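# Lay duct in covered trench and close its cover

## Task

Put the duct into the trench that has a cover, then close that cover again. Both the duct and the closed cover must stay put with no robot holding them, and at the end every arm must have released its grip and pulled away.

## Robot and tools

Setup: three identical i2rt Big YAM arms named arm1, arm2 and arm3. Each has six revolute joints, a two-finger gripper and a wrist camera (arm1_cam_wrist, arm2_cam_wrist, arm3_cam_wrist). Two more cameras, cam_high and cam_low, are fixed in the room. Fully stretched, a hand reaches roughly 1.0 m from its joint-1 axis. A loose object may occasionally get a brief external nudge.

Frames: one shared scene frame, origin on the floor, +z up. The hand point is the midpoint between the fingertips. The hand's z axis runs along the fingers, and its y axis is the direction the fingers open and close. Foot poses are not printed.

Joints (all absolute targets, radians; the value after ± is how close counts as reached):
- joint1_rad, -2.879 to 2.879 ±0.045: turns the whole arm about its foot; positive is counter-clockwise viewed from above; 0 faces the way the foot faces.
- joint2_rad, 0 to 3.141 ±0.14: shoulder; 0 has the upper arm lying back about level, increasing lifts it up and over to the front.
- joint3_rad, 0 to 3.019 ±0.09: elbow; 0 is fully folded, increasing opens it.
- joint4_rad, -1.692 to 1.57 ±0.055: hand pitch; positive tilts fingers up.
- joint5_rad, -1.57 to 1.57 ±0.03: hand yaw; positive swings to the arm's right.
- joint6_rad, -2.094 to 2.094 ±0.035: hand roll; positive is clockwise when seen from behind the hand.
- gripper_m, 0 to 0.093 ±0.003: fingertip gap in metres (absolute). Grip force tops out near 50 to 62 N per pad, lower on some units.
With joints 1 and 6 at 0 and the hand level facing forward, the wrist camera sits above the hand looking toward the fingertips. Joints move at different speeds, so the hand can sweep a wide curve between postures.

execute_actions: argument "actions" is a list holding one action or nothing. The action is an object whose keys are robot names; each robot maps to {"joints": {...}} with any subset of the joint names above and absolute target values. Example: {"arm1": {"joints": {"gripper_m": 0.05}}, "arm2": {"joints": {"joint1_rad": 0.3}}}. All listed motions begin at once and may finish at different moments; one action runs at most 15 s. A joint or robot left out can still be driving toward an earlier target. Any unknown key or out-of-range number rejects the whole call and nothing moves. Optional "cameras": list of camera names or "all"; omitted, null or ["all"] returns every camera, [] returns none, an unknown name rejects the call. An empty actions list simply reports state and images. If a result reports a stop, later movement, wait and finished_scene calls in the same reply are skipped.

wait: "seconds" from 0 to 10. Commands nothing new; the scene keeps running; returns the same as an empty action.

zoom_image: "camera" plus "region" [x0, y0, x1, y1] in that camera's pixels, (0,0) top-left, at most 504 by 504. Only cameras that had full images in the latest result can be zoomed.

finished_scene: "scene" = the current scene's number. Irreversible; call it only once the duct and cover are settled and the arms have let go and backed off. Its result says whether the goal was met and gives the next task, if any. A reply with no tool call ends everything.

Reading results: each robot's state includes joint_positions and joint torques (six numbers, joint order, no gripper; raw drive output with per-unit offset, scale and noise, nonzero even in free air, so unreliable for sensing contact). The "pictures" line lists the cameras in image order. joint_status tells how each commanded joint ended: "off_target" (stopped away from target, may still push), "contact_stop" or "time_out" (target dropped, holds where it stopped; a joint after time_out may keep a target limited to 0.375, 0.375, 0.113, 0.225, 0.075, 0.3 rad from its position for joints 1-6 and resume if the way clears), "not_followed" (a built-in self/inter-arm clearance check refused that arm's joint targets, reported as "joint command not followed" with a "cause:" line; the gripper part still runs, and the refused targets may be retried with every later action until they pass). on_its_own lists joints not commanded in this call; its "held at" is the held target, not the actual position. To relieve a pushing joint, command its reported position. A tiny target change may not move a joint. A joint holding a load up tends to sag. Camera calibration lines (K, distortion D, T_world_to_cam, pos_world) are printed for each camera and reprinted when they change; fixed cameras can be off by a couple of degrees and millimetres, wrist-camera poses also inherit joint errors.

Avoid: knocking anything out of the work area or onto the floor (fails the goal). Two robots pressing hard together fails and ends the run; a hard hit may too, and no state line reports robot-robot contact. The clearance check can react late and ignores fingers, gripper housings and wrist cameras. Arms do not stop on contact and can push hard; sustained pushing or holding heats motors: a MOTOR HOT line appears from 85 °C, and at 100 °C that arm's motors and gripper go limp until cooled (OVER-TEMPERATURE FAULT, joint_status "limit_stop_at_motor_heat"; resend targets afterward). Drops, slips, slams and hard pushes are penalised. The simulation keeps running while you compose a reply, with the robots holding the last command, and arms act independently of one another.

Each tool is called after "Call:" by a JSON object that holds its "name" and its "arguments", one argument or row to a line.

## Session

I'll start by looking at the current state and images.

Call:
{"name": "execute_actions", "arguments": {
  "actions": []
}}

Scene clock: 0.00 s.
Joint torques (N m, as the arm reports them, + toward a larger angle): no reading
arm1.joint_positions: joint1_rad=-0.218 joint2_rad=+0.474 joint3_rad=+1.411 joint4_rad=-1.165 joint5_rad=-0.235 joint6_rad=+0.064 gripper_m=+0.094
arm1.joint_status: not commanded
arm1.hand: x=-0.0050 y=-0.4407 z=+1.4544 quat_wxyz=(-0.405, +0.531, -0.571, -0.477) (m; scene frame)
arm2.joint_positions: joint1_rad=+0.052 joint2_rad=+0.580 joint3_rad=+1.324 joint4_rad=-1.223 joint5_rad=-0.117 joint6_rad=+0.183 gripper_m=+0.094
arm2.joint_status: not commanded
arm2.hand: x=-0.5547 y=-0.2078 z=+1.3476 quat_wxyz=(-0.280, +0.588, -0.621, -0.436) (m; scene frame)
arm3.joint_positions: joint1_rad=+0.109 joint2_rad=+0.425 joint3_rad=+1.410 joint4_rad=-1.482 joint5_rad=-0.021 joint6_rad=-0.393 gripper_m=+0.094
arm3.joint_status: not commanded
arm3.hand: x=+0.5054 y=-0.3128 z=+1.3506 quat_wxyz=(-0.395, +0.747, -0.431, -0.318) (m; scene frame)
pictures: arm1_cam_wrist, arm2_cam_wrist, arm3_cam_wrist, cam_high, cam_low
Images, in order (width x height): arm1_cam_wrist 504x504, arm2_cam_wrist 504x504, arm3_cam_wrist 504x504, cam_high 504x504, cam_low 504x504.

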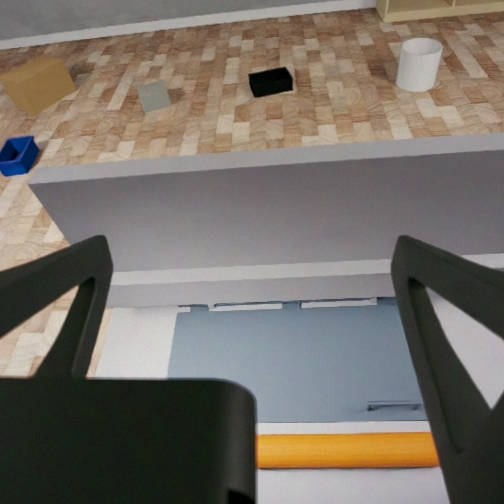

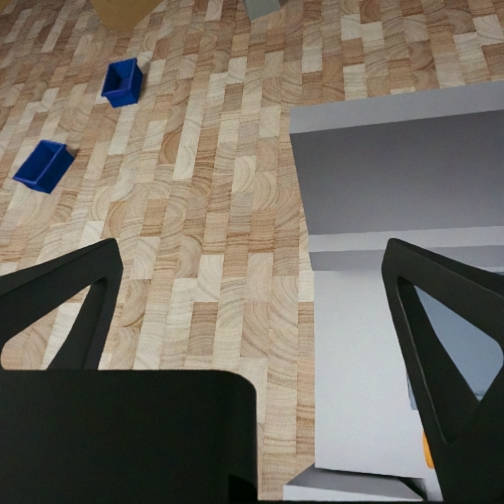

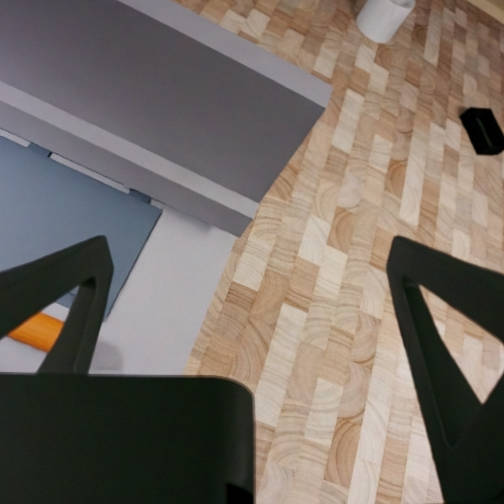

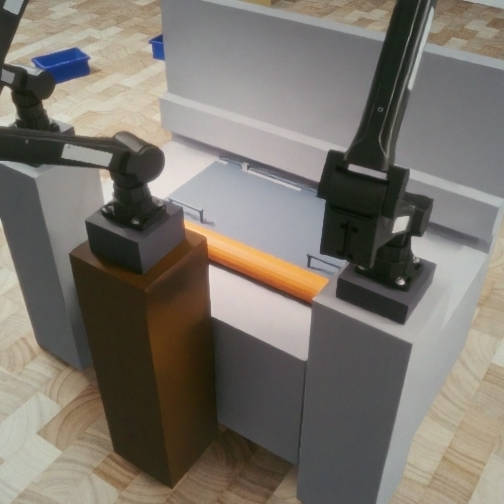

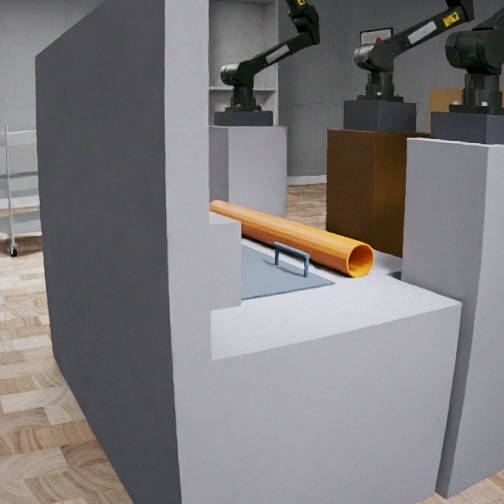

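Call:
{"name": "zoom_image", "arguments": {
  "camera": "cam_high",
  "region": [140, 120, 400, 340]
}}

Call:
{"name": "zoom_image", "arguments": {
  "camera": "cam_low",
  "region": [190, 170, 430, 330]
}}

Call:
{"name": "zoom_image", "arguments": {
  "camera": "arm1_cam_wrist",
  "region": [100, 250, 504, 504]
}}

Region (140, 120, 400, 340) of cam_high's 504x504 image, scaled by 1.938, with more detail than that image has; it fills the top 426 rows of this view, and the rest is white.

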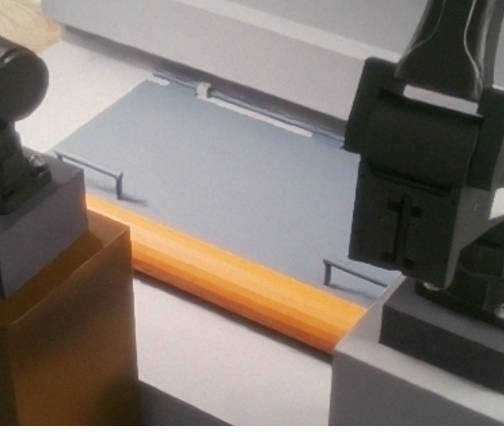

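Region (190, 170, 430, 330) of cam_low's 504x504 image, scaled by 2.100, with more detail than that image has.

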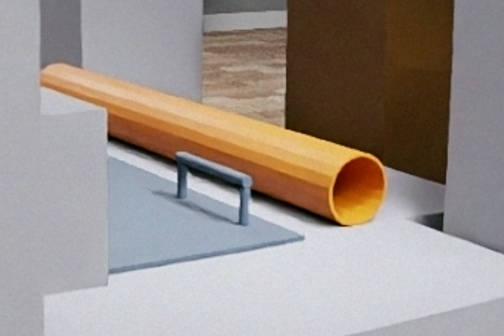

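Region (100, 250, 504, 504) of arm1_cam_wrist's 504x504 image, scaled by 1.248, with more detail than that image has; it fills the top 317 rows of this view, and the rest is white.

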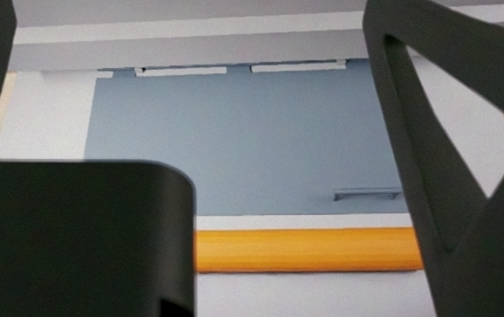

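Call:
{"name": "execute_actions", "arguments": {
  "actions": [
    {"arm1":{"joints":{"joint4_rad":0.0}},"arm2":{"joints":{"joint3_rad":0.7}},"arm3":{"joints":{"joint2_rad":1.5}}}
  ],
  "cameras": ["arm2_cam_wrist","arm3_cam_wrist","cam_high"]
}}

Scene clock: 89.33 s.
Joint torques (N m, as the arm reports them, + toward a larger angle): arm1=[-0.08  4.43  6.39  1.45  0.21  0.01] | arm2=[-0.37  0.57 11.54  1.41  0.05 -0.08] | arm3=[-0.47 -9.77 10.4   0.35 -0.08 -0.12]
arm1.joint_positions: joint1_rad=-0.218 joint2_rad=+0.474 joint3_rad=+1.411 joint4_rad=-0.014 joint5_rad=-0.235 joint6_rad=+0.064 gripper_m=+0.094
arm1.joint_status: all done
arm1.hand: x=-0.0226 y=-0.5291 z=+1.7008 quat_wxyz=(-0.684, +0.280, -0.181, -0.649) (m; scene frame)
arm2.joint_positions: joint1_rad=+0.052 joint2_rad=+0.582 joint3_rad=+0.693 joint4_rad=-1.222 joint5_rad=-0.117 joint6_rad=+0.183 gripper_m=+0.094
arm2.joint_status: all done
arm2.hand: x=-0.5532 y=-0.2193 z=+1.0257 quat_wxyz=(-0.095, +0.653, -0.721, -0.211) (m; scene frame)
arm3.joint_positions: joint1_rad=+0.109 joint2_rad=+1.504 joint3_rad=+1.410 joint4_rad=-1.481 joint5_rad=-0.021 joint6_rad=-0.393 gripper_m=+0.094
arm3.joint_status: all done
arm3.hand: x=+0.4633 y=-0.0076 z=+1.0289 quat_wxyz=(+0.016, +0.865, -0.502, -0.008) (m; scene frame)
pictures: arm2_cam_wrist, arm3_cam_wrist, cam_high
camera_calibration (this result's frames):
arm2_cam_wrist: T_world_to_cam=[[0.982324, -0.0603136, -0.177208, 0.710402], [-0.0250666, -0.980528, 0.194775, -0.424155], [-0.185505, -0.18689, -0.964707, 0.964895], [0, 0, 0, 1]] pos_world=[-0.529485, -0.192719, 1.13934]
arm3_cam_wrist: T_world_to_cam=[[0.86411, 0.502683, -0.0249605, -0.374536], [0.419052, -0.691108, 0.588867, -0.799917], [0.278763, -0.519306, -0.807844, 0.821171], [0, 0, 0, 1]] pos_world=[0.429934, 0.0618827, 1.12507]
Images, in order (width x height): arm2_cam_wrist 504x504, arm3_cam_wrist 504x504, cam_high 504x504.

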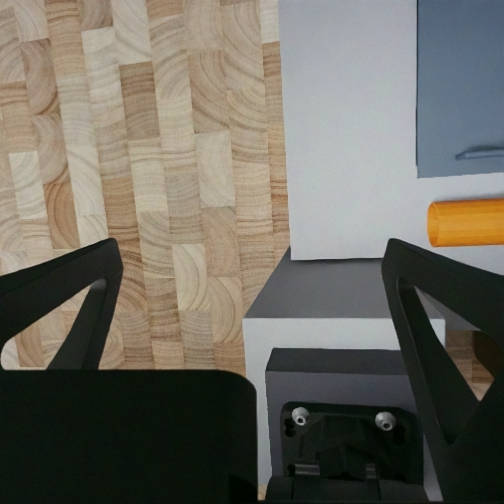

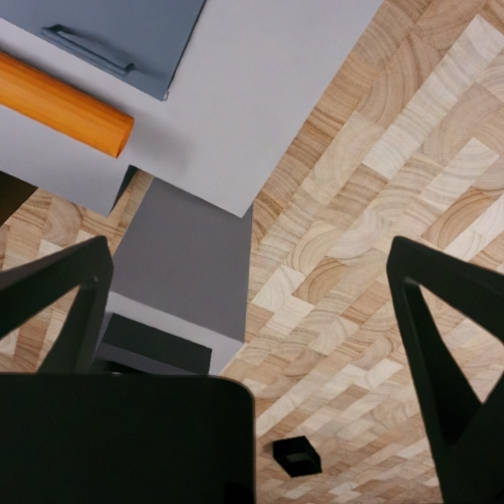

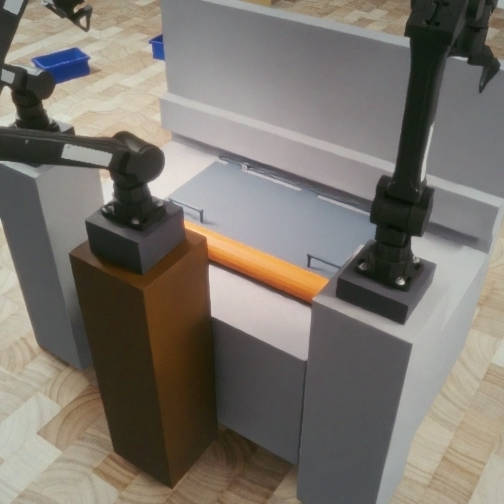

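Call:
{"name": "zoom_image", "arguments": {
  "camera": "arm2_cam_wrist",
  "region": [384, 120, 504, 270]
}}

Call:
{"name": "zoom_image", "arguments": {
  "camera": "arm3_cam_wrist",
  "region": [0, 0, 200, 200]
}}

Region (384, 120, 504, 270) of arm2_cam_wrist's 504x504 image, scaled by 3.360, with more detail than that image has; it fills the left 403 columns of this view, and the rest is white.

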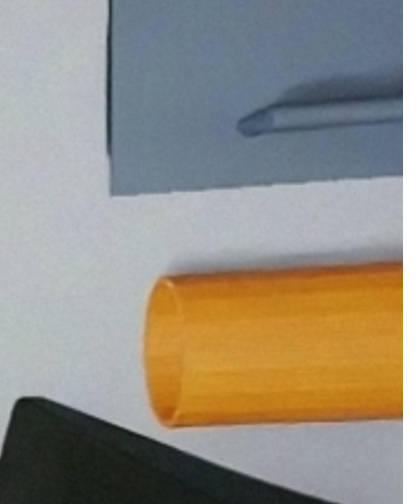

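Region (0, 0, 200, 200) of arm3_cam_wrist's 504x504 image, scaled by 2.520, with more detail than that image has.

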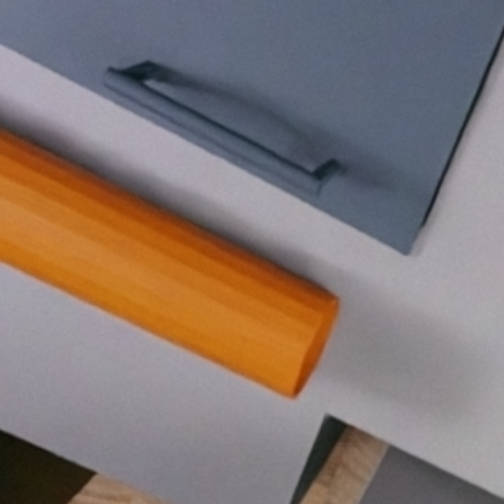

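Call:
{"name": "execute_actions", "arguments": {
  "actions": [
    {"arm1":{"joints":{"joint1_rad":-0.02,"joint5_rad":0.0,"joint6_rad":1.57}},"arm2":{"joints":{"joint1_rad":-0.7,"joint2_rad":1.6,"joint3_rad":0.65,"joint4_rad":-0.3,"joint5_rad":-0.63,"joint6_rad":0.515,"gripper_m":0.05}},"arm3":{"joints":{"joint1_rad":0.7,"joint2_rad":1.7,"joint3_rad":0.75,"joint4_rad":-0.3,"joint5_rad":0.62,"joint6_rad":-0.55,"gripper_m":0.05}}}
  ],
  "cameras": ["arm2_cam_wrist","arm3_cam_wrist","cam_high","cam_low"]
}}

Scene clock: 211.47 s.
Joint torques (N m, as the arm reports them, + toward a larger angle): arm1=[0.22 4.39 6.44 1.55 0.19 0.06] | arm2=[-0.54 -8.23  6.65  1.51 -0.39  0.01] | arm3=[ -0.93 -10.59   4.99   1.13   0.44  -0.16]
arm1.joint_positions: joint1_rad=-0.024 joint2_rad=+0.474 joint3_rad=+1.411 joint4_rad=-0.014 joint5_rad=-0.005 joint6_rad=+1.557 gripper_m=+0.094
arm1.joint_status: all done
arm1.hand: x=-0.0010 y=-0.5322 z=+1.7046 quat_wxyz=(-0.007, +0.005, -0.317, -0.948) (m; scene frame)
arm2.joint_positions: joint1_rad=-0.698 joint2_rad=+1.594 joint3_rad=+0.650 joint4_rad=-0.312 joint5_rad=-0.628 joint6_rad=+0.503 gripper_m=+0.050
arm2.joint_status: all done
arm2.hand: x=-0.3487 y=-0.0868 z=+0.8029 quat_wxyz=(+0.078, +0.223, -0.915, -0.327) (m; scene frame)
arm3.joint_positions: joint1_rad=+0.706 joint2_rad=+1.720 joint3_rad=+0.754 joint4_rad=-0.314 joint5_rad=+0.616 joint6_rad=-0.540 gripper_m=+0.050
arm3.joint_status: all done
arm3.hand: x=+0.3144 y=-0.0663 z=+0.7752 quat_wxyz=(-0.312, +0.927, -0.189, +0.083) (m; scene frame)
pictures: arm2_cam_wrist, arm3_cam_wrist, cam_high, cam_low
camera_calibration (this result's frames):
arm2_cam_wrist: T_world_to_cam=[[0.356951, -0.688596, -0.631207, 0.569982], [-0.54736, -0.701747, 0.456013, -0.613422], [-0.756956, 0.182723, -0.627399, 0.374681], [0, 0, 0, 1]] pos_world=[-0.255602, -0.106443, 0.87458]
arm3_cam_wrist: T_world_to_cam=[[0.288642, 0.731237, 0.618044, -0.525023], [0.580719, -0.646934, 0.494208, -0.603248], [0.761217, 0.216261, -0.611375, 0.371969], [0, 0, 0, 1]] pos_world=[0.218712, -0.0867877, 0.85003]
Images, in order (width x height): arm2_cam_wrist 504x504, arm3_cam_wrist 504x504, cam_high 504x504, cam_low 504x504.

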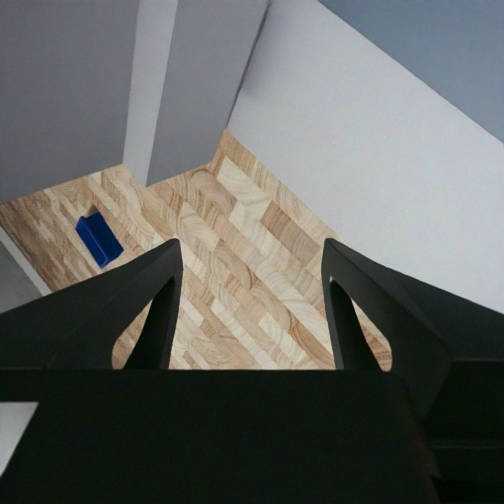

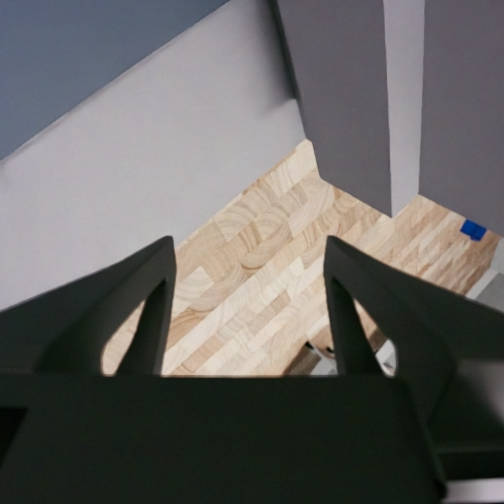

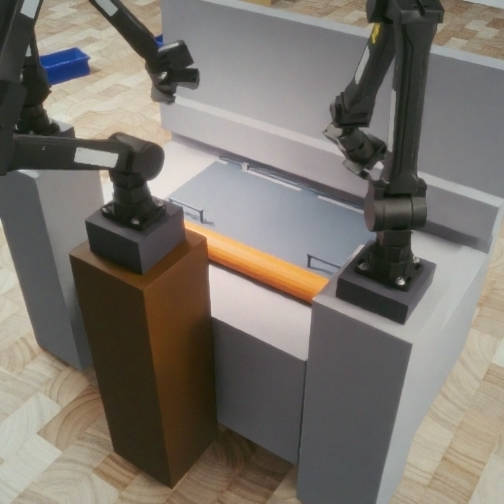

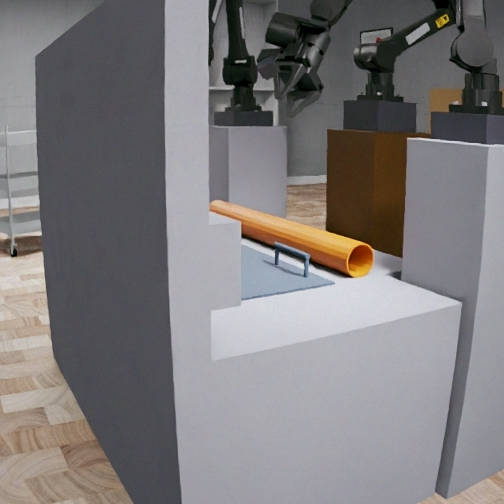

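Call:
{"name": "zoom_image", "arguments": {
  "camera": "cam_low",
  "region": [230, 0, 370, 140]
}}

Call:
{"name": "zoom_image", "arguments": {
  "camera": "cam_high",
  "region": [300, 60, 440, 200]
}}

Region (230, 0, 370, 140) of cam_low's 504x504 image, scaled by 3.600, with more detail than that image has.

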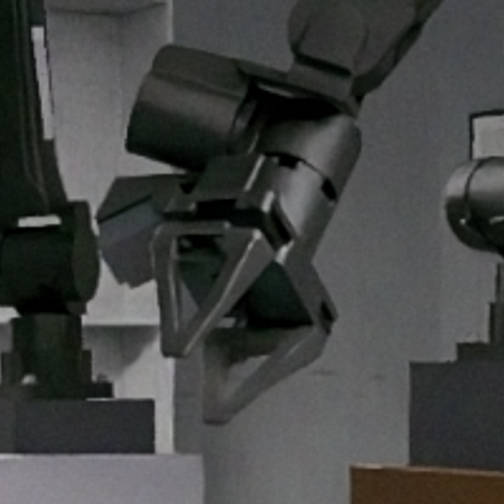

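Region (300, 60, 440, 200) of cam_high's 504x504 image, scaled by 3.600, with more detail than that image has.

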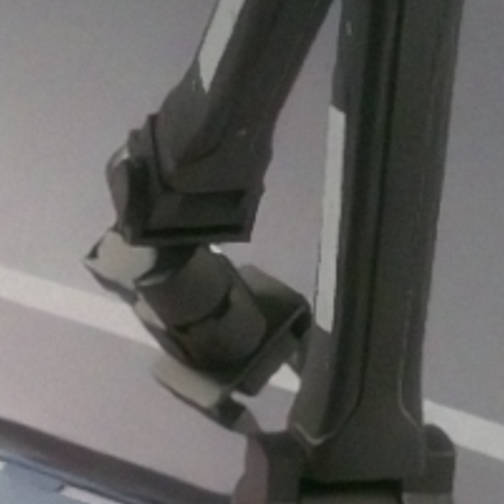

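Call:
{"name": "execute_actions", "arguments": {
  "actions": [
    {"arm1":{"joints":{"joint2_rad":2.15,"joint3_rad":0.705,"joint4_rad":-0.11,"gripper_m":0.093}},"arm2":{"joints":{"joint1_rad":-1.093,"joint2_rad":2.31,"joint3_rad":0.629,"joint4_rad":0.50,"joint5_rad":-0.606,"joint6_rad":0.61}},"arm3":{"joints":{"joint1_rad":1.028,"joint2_rad":2.29,"joint3_rad":0.613,"joint4_rad":0.525,"joint5_rad":0.591,"joint6_rad":-0.655}}}
  ]
}}

Scene clock: 274.27 s.
Joint torques (N m, as the arm reports them, + toward a larger angle): arm1=[  0.18 -11.19   1.26   0.05   0.38   0.11] | arm2=[  0.26 -10.84  -0.21   1.67  -0.31   0.  ] | arm3=[-1.03 -9.45 -0.5   1.36  0.2  -0.16]
arm1.joint_positions: joint1_rad=-0.024 joint2_rad=+2.141 joint3_rad=+0.702 joint4_rad=-0.106 joint5_rad=-0.005 joint6_rad=+1.558 gripper_m=+0.093
arm1.joint_status: all done
arm1.hand: x=+0.0004 y=-0.2795 z=+0.6258 quat_wxyz=(+0.002, +0.005, -1.000, -0.014) (m; scene frame)
arm2.joint_positions: joint1_rad=-1.100 joint2_rad=+2.304 joint3_rad=+0.630 joint4_rad=+0.488 joint5_rad=-0.605 joint6_rad=+0.598 gripper_m=+0.050
arm2.joint_status: all done
arm2.hand: x=-0.2377 y=-0.1968 z=+0.5948 quat_wxyz=(-0.009, +0.000, -0.940, -0.342) (m; scene frame)
arm3.joint_positions: joint1_rad=+1.035 joint2_rad=+2.287 joint3_rad=+0.617 joint4_rad=+0.510 joint5_rad=+0.592 joint6_rad=-0.645 gripper_m=+0.050
arm3.joint_status: all done
arm3.hand: x=+0.2443 y=-0.1851 z=+0.5944 quat_wxyz=(-0.340, +0.940, -0.002, -0.010) (m; scene frame)
pictures: arm1_cam_wrist, arm2_cam_wrist, arm3_cam_wrist, cam_high, cam_low
camera_calibration (this result's frames):
arm1_cam_wrist: T_world_to_cam=[[0.0217849, -0.999479, -0.0238279, -0.264668], [-0.812259, -0.0315898, 0.582441, -0.362606], [-0.582891, 0.00666602, -0.812523, 0.630632], [0, 0, 0, 1]] pos_world=[0.0788255, -0.280188, 0.717293]
arm2_cam_wrist: T_world_to_cam=[[0.00506132, -0.768849, -0.63941, 0.228675], [-0.816293, -0.37252, 0.44147, -0.525461], [-0.577616, 0.519711, -0.629491, 0.458387], [0, 0, 0, 1]] pos_world=[-0.165315, -0.258157, 0.666743]
arm3_cam_wrist: T_world_to_cam=[[0.00267376, 0.762111, 0.64744, -0.248154], [0.819218, -0.372964, 0.435637, -0.52276], [0.573476, 0.52923, -0.625333, 0.452617], [0, 0, 0, 1]] pos_world=[0.169353, -0.245388, 0.671436]
Images, in order (width x height): arm1_cam_wrist 504x504, arm2_cam_wrist 504x504, arm3_cam_wrist 504x504, cam_high 504x504, cam_low 504x504.

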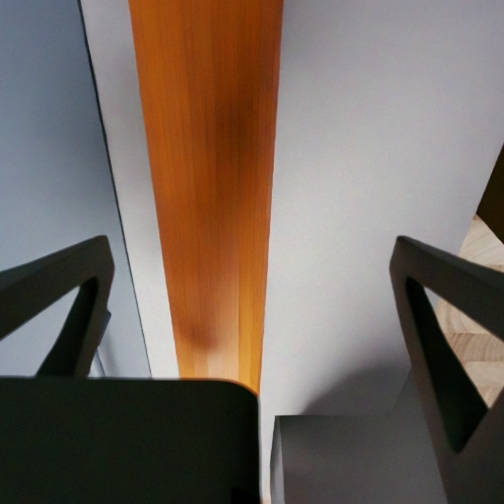

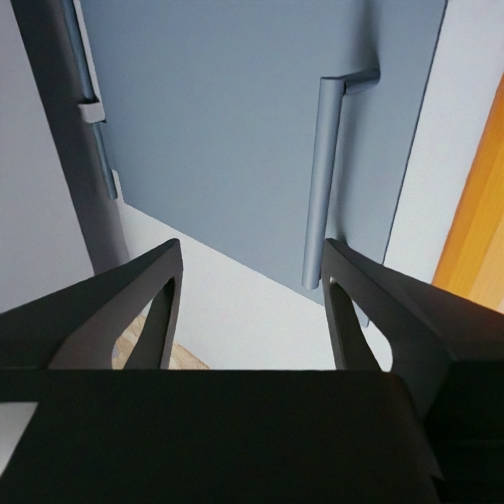

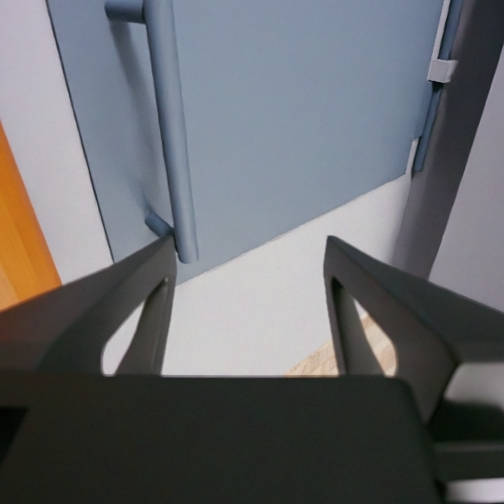

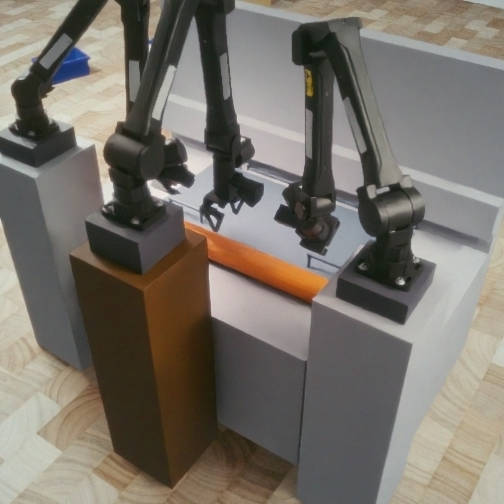

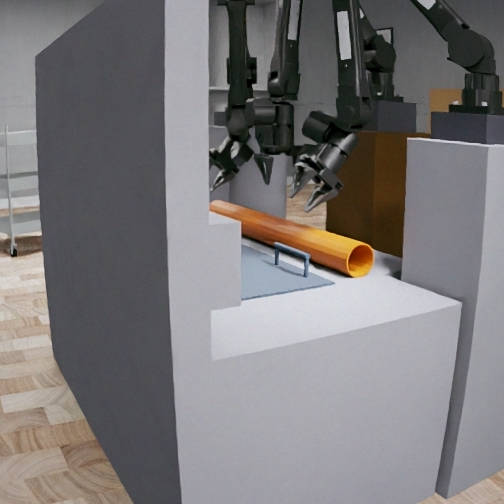

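Call:
{"name": "zoom_image", "arguments": {
  "camera": "arm1_cam_wrist",
  "region": [60, 0, 310, 250]
}}

Call:
{"name": "zoom_image", "arguments": {
  "camera": "arm2_cam_wrist",
  "region": [250, 50, 500, 300]
}}

Call:
{"name": "zoom_image", "arguments": {
  "camera": "arm3_cam_wrist",
  "region": [0, 0, 280, 280]
}}

Call:
{"name": "zoom_image", "arguments": {
  "camera": "cam_low",
  "region": [200, 90, 390, 290]
}}

Region (60, 0, 310, 250) of arm1_cam_wrist's 504x504 image, scaled by 2.016, with more detail than that image has.

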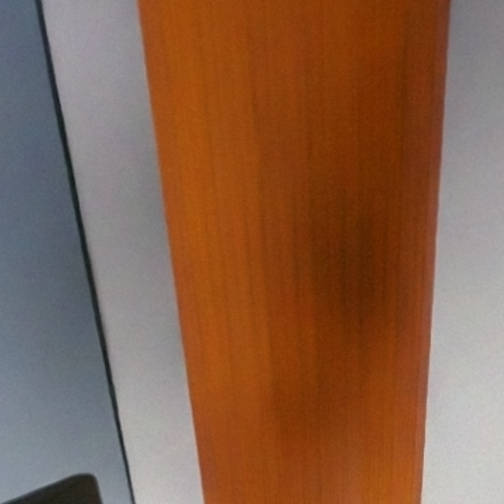

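Region (250, 50, 500, 300) of arm2_cam_wrist's 504x504 image, scaled by 2.016, with more detail than that image has.

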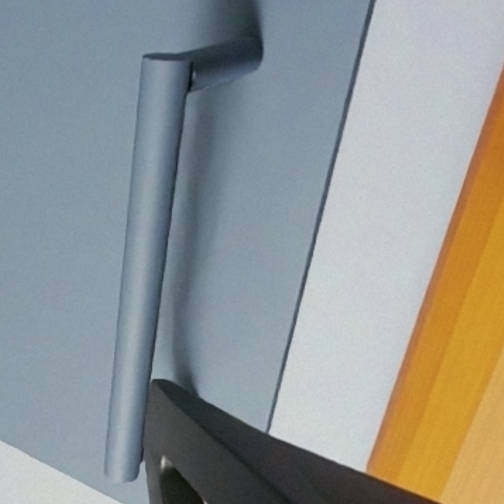

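Region (0, 0, 280, 280) of arm3_cam_wrist's 504x504 image, scaled by 1.800, with more detail than that image has.

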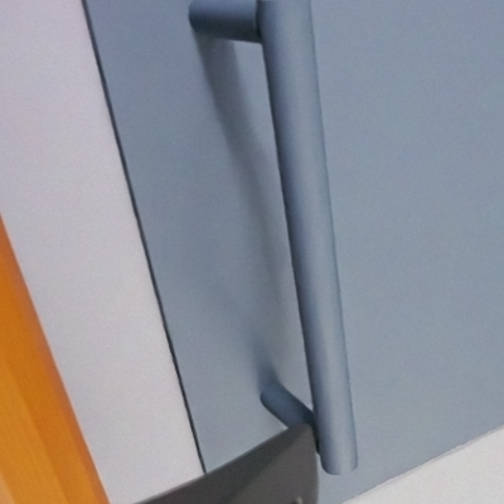

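Region (200, 90, 390, 290) of cam_low's 504x504 image, scaled by 2.520, with more detail than that image has; it fills the left 479 columns of this view, and the rest is white.

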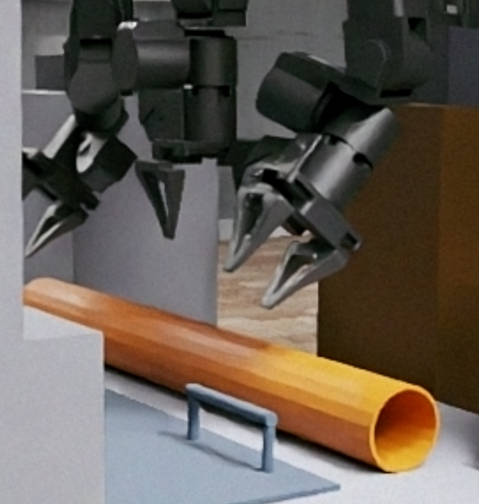

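Call:
{"name": "execute_actions", "arguments": {
  "actions": [
    {"arm1":{"joints":{"joint2_rad":2.411,"joint3_rad":0.858,"joint4_rad":0.022}},"arm2":{"joints":{"joint1_rad":-1.033,"joint2_rad":2.586,"joint3_rad":0.716,"joint4_rad":0.713,"joint5_rad":-0.583,"joint6_rad":0.674,"gripper_m":0.045}},"arm3":{"joints":{"joint1_rad":1.015,"joint2_rad":2.492,"joint3_rad":0.732,"joint4_rad":0.604,"joint5_rad":0.588,"joint6_rad":-0.662,"gripper_m":0.045}}}
  ],
  "cameras": ["arm1_cam_wrist","arm2_cam_wrist","arm3_cam_wrist","cam_low"]
}}

Scene clock: 395.47 s.
Joint torques (N m, as the arm reports them, + toward a larger angle): arm1=[  0.19 -12.61   0.39   0.42   0.38   0.1 ] | arm2=[ -0.02 -11.62  -2.2    1.67  -0.17   0.01] | arm3=[ -0.77 -10.77  -1.03   1.16   0.12  -0.16]
arm1.joint_positions: joint1_rad=-0.024 joint2_rad=+2.404 joint3_rad=+0.855 joint4_rad=+0.018 joint5_rad=-0.005 joint6_rad=+1.558 gripper_m=+0.093
arm1.joint_status: all done
arm1.hand: x=+0.0006 y=-0.2530 z=+0.5453 quat_wxyz=(+0.002, +0.005, -1.000, -0.022) (m; scene frame)
arm2.joint_positions: joint1_rad=-1.036 joint2_rad=+2.592 joint3_rad=+0.716 joint4_rad=+0.701 joint5_rad=-0.584 joint6_rad=+0.662 gripper_m=+0.045
arm2.joint_status: all done
arm2.hand: x=-0.2680 y=-0.1916 z=+0.5134 quat_wxyz=(+0.003, -0.001, -0.942, -0.337) (m; scene frame)
arm3.joint_positions: joint1_rad=+1.020 joint2_rad=+2.497 joint3_rad=+0.733 joint4_rad=+0.593 joint5_rad=+0.591 joint6_rad=-0.652 gripper_m=+0.045
arm3.joint_status: all done
arm3.hand: x=+0.2424 y=-0.1788 z=+0.5308 quat_wxyz=(-0.337, +0.941, -0.004, -0.002) (m; scene frame)
pictures: arm1_cam_wrist, arm2_cam_wrist, arm3_cam_wrist, cam_low
camera_calibration (this result's frames):
arm1_cam_wrist: T_world_to_cam=[[0.0214166, -0.999022, -0.0386929, -0.231883], [-0.812279, -0.0399506, 0.581899, -0.316633], [-0.582875, 0.0189671, -0.81234, 0.568159], [0, 0, 0, 1]] pos_world=[0.0789377, -0.255082, 0.636815]
arm2_cam_wrist: T_world_to_cam=[[-0.00407107, -0.775584, -0.631232, 0.172867], [-0.803907, -0.372887, 0.463345, -0.520247], [-0.594741, 0.509338, -0.621979, 0.376513], [0, 0, 0, 1]] pos_world=[-0.193598, -0.251693, 0.584357]
arm3_cam_wrist: T_world_to_cam=[[0.000215156, 0.765992, 0.64285, -0.208025], [0.809859, -0.377246, 0.449238, -0.496928], [0.586625, 0.520521, -0.620426, 0.403239], [0, 0, 0, 1]] pos_world=[0.165936, -0.238014, 0.607148]
Images, in order (width x height): arm1_cam_wrist 504x504, arm2_cam_wrist 504x504, arm3_cam_wrist 504x504, cam_low 504x504.

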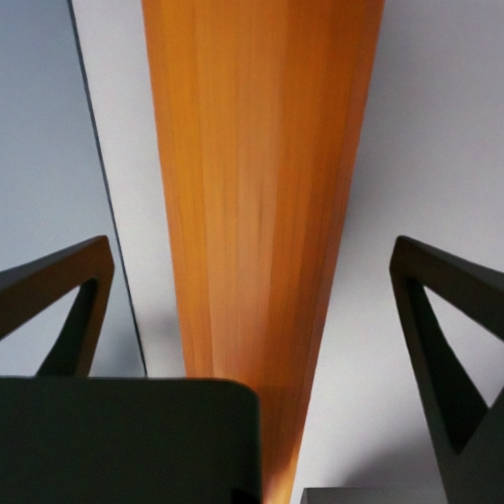

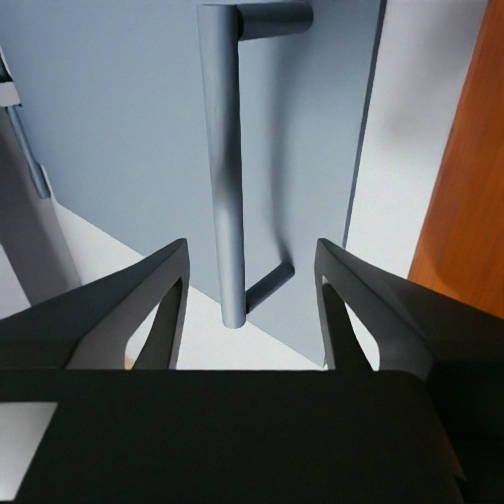

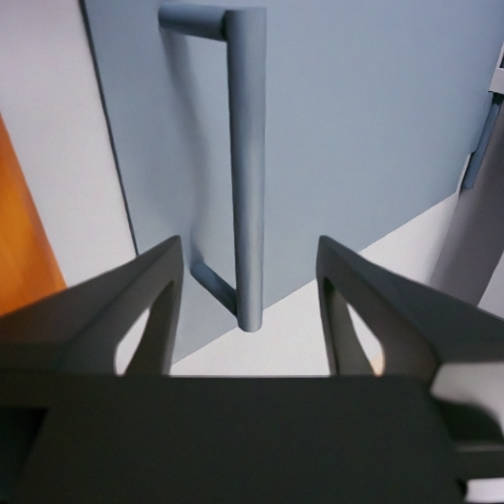

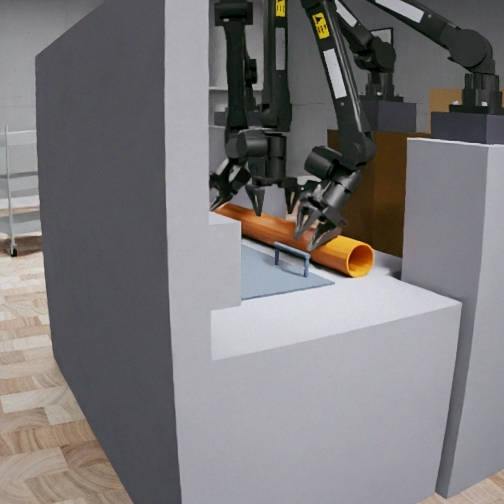

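Call:
{"name": "zoom_image", "arguments": {
  "camera": "arm1_cam_wrist",
  "region": [90, 150, 410, 300]
}}

Call:
{"name": "zoom_image", "arguments": {
  "camera": "arm2_cam_wrist",
  "region": [130, 0, 400, 370]
}}

Call:
{"name": "zoom_image", "arguments": {
  "camera": "arm3_cam_wrist",
  "region": [100, 0, 370, 370]
}}

Region (90, 150, 410, 300) of arm1_cam_wrist's 504x504 image, scaled by 1.575, with more detail than that image has; it fills the top 236 rows of this view, and the rest is white.

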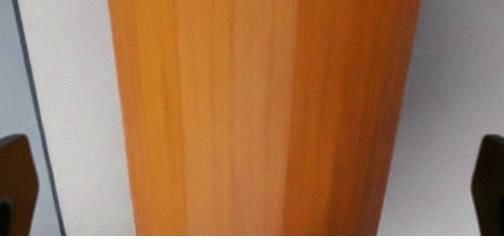

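Region (130, 0, 400, 370) of arm2_cam_wrist's 504x504 image, scaled by 1.362, with more detail than that image has; it fills the left 368 columns of this view, and the rest is white.

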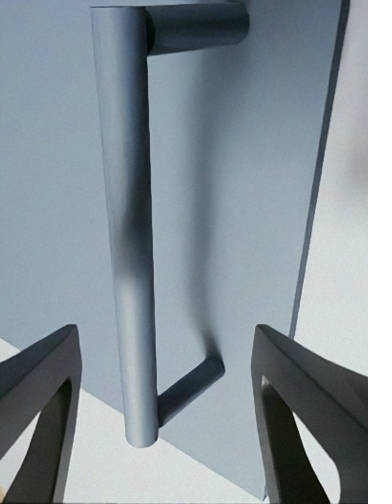

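Region (100, 0, 370, 370) of arm3_cam_wrist's 504x504 image, scaled by 1.362, with more detail than that image has; it fills the left 368 columns of this view, and the rest is white.

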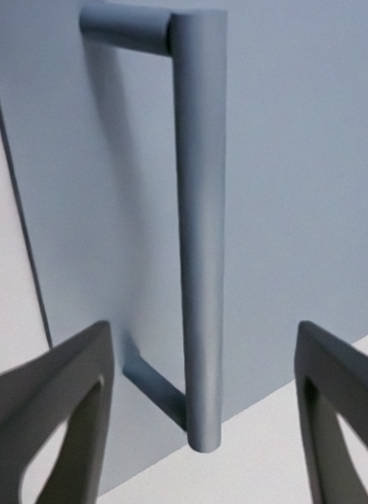

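Call:
{"name": "execute_actions", "arguments": {
  "actions": [
    {"arm1":{"joints":{"joint2_rad":2.493,"joint3_rad":0.904,"joint4_rad":0.056,"joint6_rad":1.585}},"arm2":{"joints":{"joint1_rad":-0.979,"joint2_rad":2.617,"joint3_rad":0.758,"joint4_rad":0.743,"joint5_rad":-0.561,"joint6_rad":0.733}},"arm3":{"joints":{"joint1_rad":0.973,"joint2_rad":2.551,"joint3_rad":0.789,"joint4_rad":0.630,"joint5_rad":0.570,"joint6_rad":-0.707}}}
  ],
  "cameras": ["arm1_cam_wrist","arm2_cam_wrist","arm3_cam_wrist"]
}}

Scene clock: 487.17 s.
Joint torques (N m, as the arm reports them, + toward a larger angle): arm1=[  0.18 -12.24   0.13   0.65   0.37   0.12] | arm2=[  0.13 -10.53  -1.74   1.72  -0.14   0.02] | arm3=[-0.38 -9.91 -0.64  1.32  0.08 -0.18]
arm1.joint_positions: joint1_rad=-0.024 joint2_rad=+2.476 joint3_rad=+0.904 joint4_rad=+0.046 joint5_rad=-0.005 joint6_rad=+1.572 gripper_m=+0.093
arm1.joint_status: all done
arm1.hand: x=+0.0006 y=-0.2466 z=+0.5212 quat_wxyz=(+0.002, -0.002, -1.000, -0.024) (m; scene frame)
arm2.joint_positions: joint1_rad=-0.984 joint2_rad=+2.599 joint3_rad=+0.760 joint4_rad=+0.732 joint5_rad=-0.563 joint6_rad=+0.720 gripper_m=+0.045
arm2.joint_status: all done
arm2.hand: x=-0.2562 y=-0.1652 z=+0.5111 quat_wxyz=(-0.012, +0.004, -0.938, -0.346) (m; scene frame)
arm3.joint_positions: joint1_rad=+0.972 joint2_rad=+2.541 joint3_rad=+0.786 joint4_rad=+0.616 joint5_rad=+0.574 joint6_rad=-0.697 gripper_m=+0.045
arm3.joint_status: all done
arm3.hand: x=+0.2394 y=-0.1583 z=+0.5162 quat_wxyz=(-0.339, +0.941, -0.009, -0.005) (m; scene frame)
pictures: arm1_cam_wrist, arm2_cam_wrist, arm3_cam_wrist
camera_calibration (this result's frames):
arm1_cam_wrist: T_world_to_cam=[[0.00768969, -0.999019, -0.0436047, -0.223895], [-0.812409, -0.0316661, 0.582227, -0.300421], [-0.583037, 0.0309478, -0.811856, 0.551131], [0, 0, 0, 1]] pos_world=[0.0789865, -0.250245, 0.612589]
arm2_cam_wrist: T_world_to_cam=[[0.01487, -0.762709, -0.646571, 0.206776], [-0.81786, -0.381284, 0.430961, -0.488373], [-0.575225, 0.522397, -0.629459, 0.37966], [0, 0, 0, 1]] pos_world=[-0.184107, -0.226832, 0.583145]
arm3_cam_wrist: T_world_to_cam=[[0.0107423, 0.763714, 0.645466, -0.21855], [0.8105, -0.384704, 0.441692, -0.477595], [0.58564, 0.518405, -0.623123, 0.386559], [0, 0, 0, 1]] pos_world=[0.163054, -0.217218, 0.59289]
Images, in order (width x height): arm1_cam_wrist 504x504, arm2_cam_wrist 504x504, arm3_cam_wrist 504x504.

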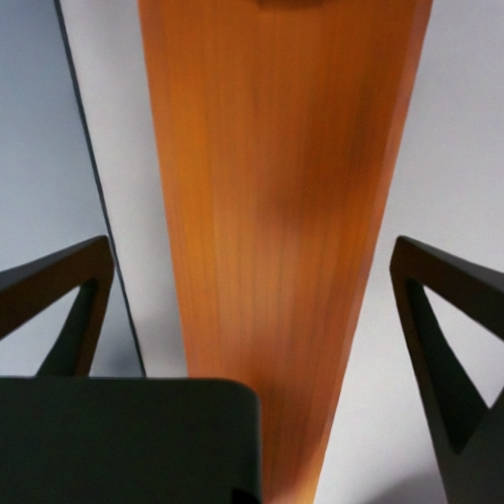

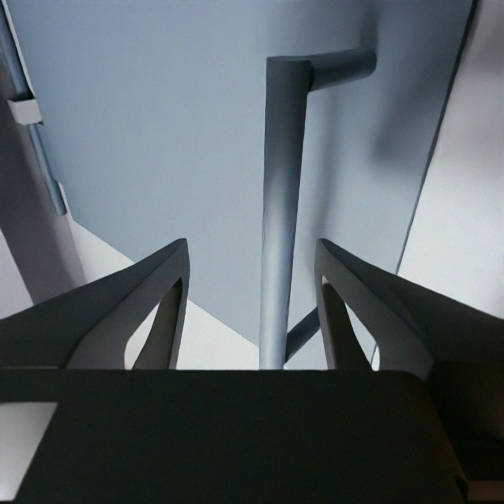

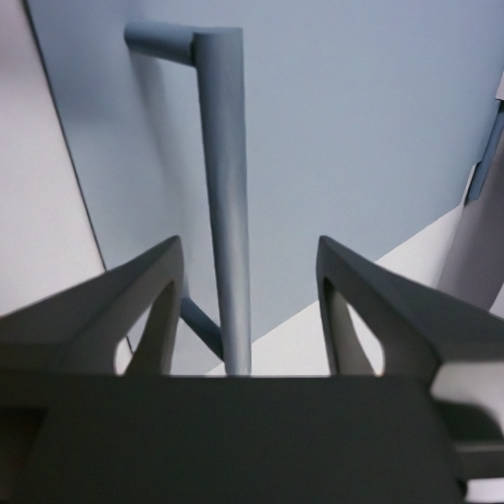

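Call:
{"name": "execute_actions", "arguments": {
  "actions": [
    {"arm1":{"joints":{"joint2_rad":2.570,"joint3_rad":0.928,"joint4_rad":0.095}},"arm2":{"joints":{"joint2_rad":2.639}},"arm3":{"joints":{"joint2_rad":2.567}}}
  ],
  "cameras": ["arm1_cam_wrist","arm2_cam_wrist","arm3_cam_wrist"]
}}

Scene clock: 503.93 s.
Joint torques (N m, as the arm reports them, + toward a larger angle): arm1=[  0.23 -12.17  -0.24   0.59   0.38   0.11] | arm2=[ -0.1  -10.84  -2.23   1.62  -0.15   0.  ] | arm3=[ -0.39 -10.01  -0.78   1.28   0.09  -0.16]
arm1.joint_positions: joint1_rad=-0.024 joint2_rad=+2.557 joint3_rad=+0.925 joint4_rad=+0.084 joint5_rad=-0.005 joint6_rad=+1.573 gripper_m=+0.093
arm1.joint_status: all done
arm1.hand: x=+0.0006 y=-0.2612 z=+0.4936 quat_wxyz=(+0.002, -0.002, -1.000, -0.013) (m; scene frame)
arm2.joint_positions: joint1_rad=-0.984 joint2_rad=+2.625 joint3_rad=+0.760 joint4_rad=+0.732 joint5_rad=-0.563 joint6_rad=+0.721 gripper_m=+0.045
arm2.joint_status: all done
arm2.hand: x=-0.2656 y=-0.1715 z=+0.5020 quat_wxyz=(-0.001, +0.000, -0.941, -0.339) (m; scene frame)
arm3.joint_positions: joint1_rad=+0.972 joint2_rad=+2.556 joint3_rad=+0.786 joint4_rad=+0.616 joint5_rad=+0.574 joint6_rad=-0.697 gripper_m=+0.045
arm3.joint_status: all done
arm3.hand: x=+0.2447 y=-0.1619 z=+0.5105 quat_wxyz=(-0.335, +0.942, -0.006, +0.001) (m; scene frame)
pictures: arm1_cam_wrist, arm2_cam_wrist, arm3_cam_wrist
camera_calibration (this result's frames):
arm1_cam_wrist: T_world_to_cam=[[0.00690797, -0.999729, -0.0222523, -0.250371], [-0.81239, -0.0185861, 0.582818, -0.281711], [-0.583074, 0.0140515, -0.812298, 0.525004], [0, 0, 0, 1]] pos_world=[0.0789869, -0.262916, 0.585075]
arm2_cam_wrist: T_world_to_cam=[[0.000557639, -0.771983, -0.635643, 0.185261], [-0.808394, -0.374514, 0.454135, -0.502439], [-0.588642, 0.513597, -0.624275, 0.364146], [0, 0, 0, 1]] pos_world=[-0.19192, -0.232176, 0.573262]
arm3_cam_wrist: T_world_to_cam=[[0.00199777, 0.769104, 0.63912, -0.205979], [0.804876, -0.380518, 0.455392, -0.485704], [0.59344, 0.513503, -0.619793, 0.377402], [0, 0, 0, 1]] pos_world=[0.167377, -0.220196, 0.586742]
Images, in order (width x height): arm1_cam_wrist 504x504, arm2_cam_wrist 504x504, arm3_cam_wrist 504x504.

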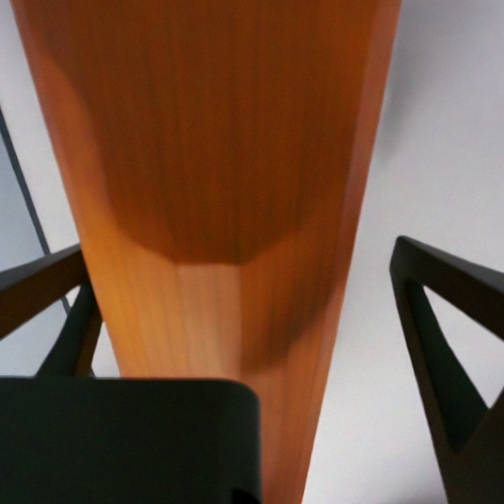

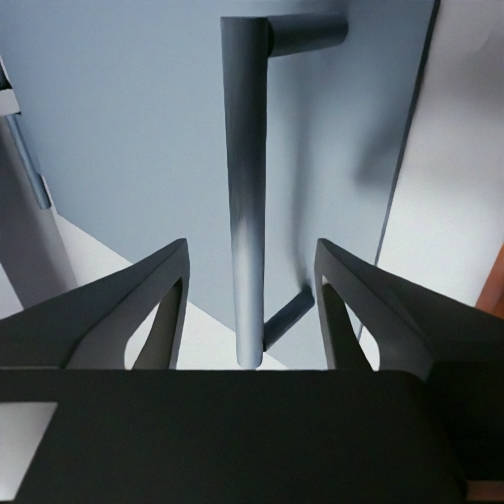

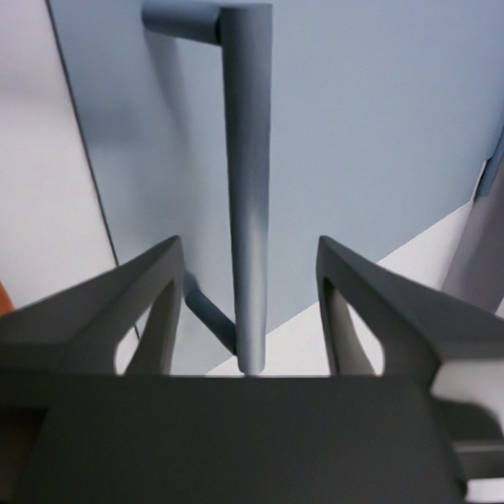

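Call:
{"name": "execute_actions", "arguments": {
  "actions": [
    {"arm1":{"joints":{"joint2_rad":2.646,"joint3_rad":0.989,"joint4_rad":0.124}}}
  ],
  "cameras": ["arm1_cam_wrist","cam_low"]
}}

Scene clock: 509.07 s.
Joint torques (N m, as the arm reports them, + toward a larger angle): arm1=[  0.15 -12.57  -0.35   0.67   0.37   0.11] | arm2=[ -0.02 -10.74  -2.11   1.66  -0.13   0.01] | arm3=[-0.35 -9.84 -0.8   1.29  0.09 -0.16]
arm1.joint_positions: joint1_rad=-0.024 joint2_rad=+2.628 joint3_rad=+0.988 joint4_rad=+0.114 joint5_rad=-0.005 joint6_rad=+1.573 gripper_m=+0.093
arm1.joint_status: all done
arm1.hand: x=+0.0006 y=-0.2491 z=+0.4686 quat_wxyz=(+0.002, -0.002, -1.000, -0.024) (m; scene frame)
arm2.joint_positions: joint1_rad=-0.984 joint2_rad=+2.625 joint3_rad=+0.760 joint4_rad=+0.732 joint5_rad=-0.563 joint6_rad=+0.721 gripper_m=+0.045
arm2.joint_status: not commanded
arm2.hand: x=-0.2656 y=-0.1715 z=+0.5020 quat_wxyz=(-0.001, +0.000, -0.941, -0.339) (m; scene frame)
arm3.joint_positions: joint1_rad=+0.972 joint2_rad=+2.556 joint3_rad=+0.786 joint4_rad=+0.616 joint5_rad=+0.574 joint6_rad=-0.697 gripper_m=+0.045
arm3.joint_status: not commanded
arm3.hand: x=+0.2447 y=-0.1619 z=+0.5105 quat_wxyz=(-0.335, +0.942, -0.006, +0.001) (m; scene frame)
pictures: arm1_cam_wrist, cam_low
camera_calibration (this result's frames):
arm1_cam_wrist: T_world_to_cam=[[0.00692677, -0.999025, -0.0436022, -0.228711], [-0.812412, -0.0310453, 0.582257, -0.269718], [-0.583043, 0.0313897, -0.811835, 0.508648], [0, 0, 0, 1]] pos_world=[0.0790257, -0.252828, 0.560011]
Images, in order (width x height): arm1_cam_wrist 504x504, cam_low 504x504.

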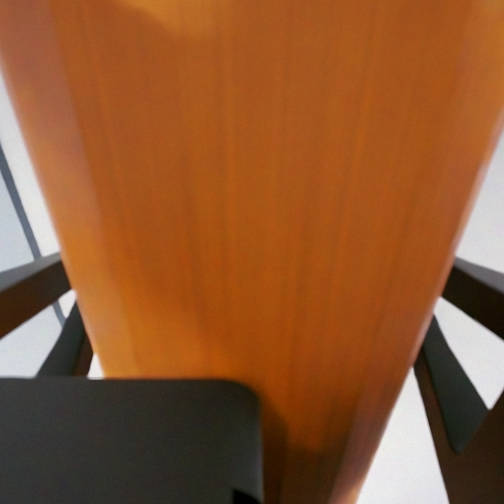

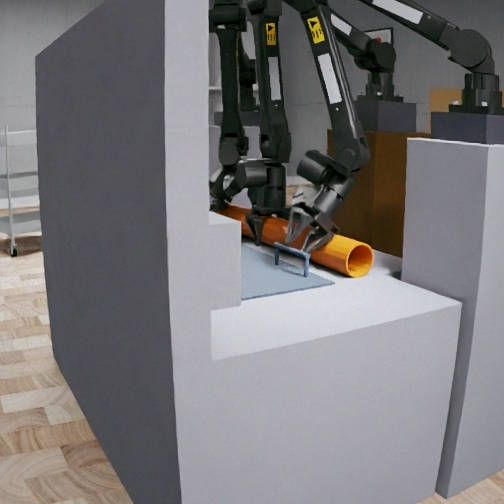

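Call:
{"name": "execute_actions", "arguments": {
  "actions": [
    {"arm1":{"joints":{"gripper_m":0.06}}}
  ],
  "cameras": ["arm1_cam_wrist","cam_low"]
}}

Scene clock: 513.83 s.
Joint torques (N m, as the arm reports them, + toward a larger angle): arm1=[  0.2  -12.51  -0.38   0.63   0.35   0.09] | arm2=[  0.19 -10.73  -2.12   1.69  -0.16   0.01] | arm3=[-0.37 -9.79 -0.79  1.3   0.08 -0.15]
arm1.joint_positions: joint1_rad=-0.024 joint2_rad=+2.628 joint3_rad=+0.987 joint4_rad=+0.115 joint5_rad=-0.004 joint6_rad=+1.574 gripper_m=+0.073
arm1.joint_status: gripper_m off_target (ended at +0.073, target +0.060)
arm1.hand: x=+0.0008 y=-0.2496 z=+0.4685 quat_wxyz=(+0.002, -0.003, -1.000, -0.024) (m; scene frame)
arm2.joint_positions: joint1_rad=-0.984 joint2_rad=+2.625 joint3_rad=+0.760 joint4_rad=+0.732 joint5_rad=-0.563 joint6_rad=+0.721 gripper_m=+0.045
arm2.joint_status: not commanded
arm2.hand: x=-0.2656 y=-0.1715 z=+0.5020 quat_wxyz=(-0.001, +0.000, -0.941, -0.339) (m; scene frame)
arm3.joint_positions: joint1_rad=+0.972 joint2_rad=+2.556 joint3_rad=+0.786 joint4_rad=+0.616 joint5_rad=+0.574 joint6_rad=-0.697 gripper_m=+0.045
arm3.joint_status: not commanded
arm3.hand: x=+0.2447 y=-0.1619 z=+0.5105 quat_wxyz=(-0.335, +0.942, -0.006, +0.001) (m; scene frame)
pictures: arm1_cam_wrist, cam_low
camera_calibration (this result's frames):
arm1_cam_wrist: T_world_to_cam=[[0.00577845, -0.999049, -0.0432114, -0.229386], [-0.812859, -0.0298613, 0.581695, -0.269001], [-0.582432, 0.0317634, -0.812259, 0.508938], [0, 0, 0, 1]] pos_world=[0.0790871, -0.253366, 0.559954]
Images, in order (width x height): arm1_cam_wrist 504x504, cam_low 504x504.

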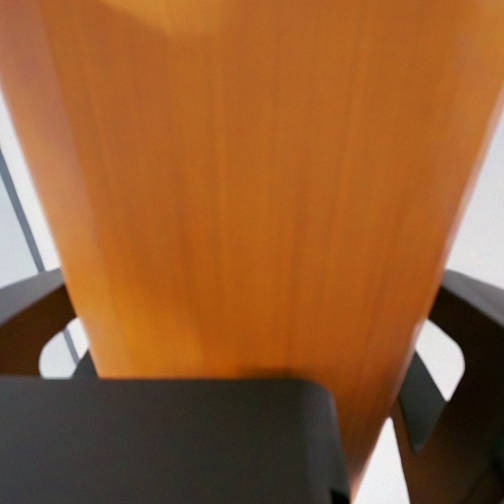

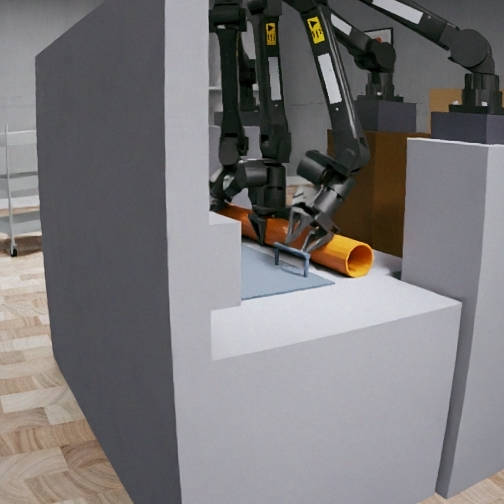

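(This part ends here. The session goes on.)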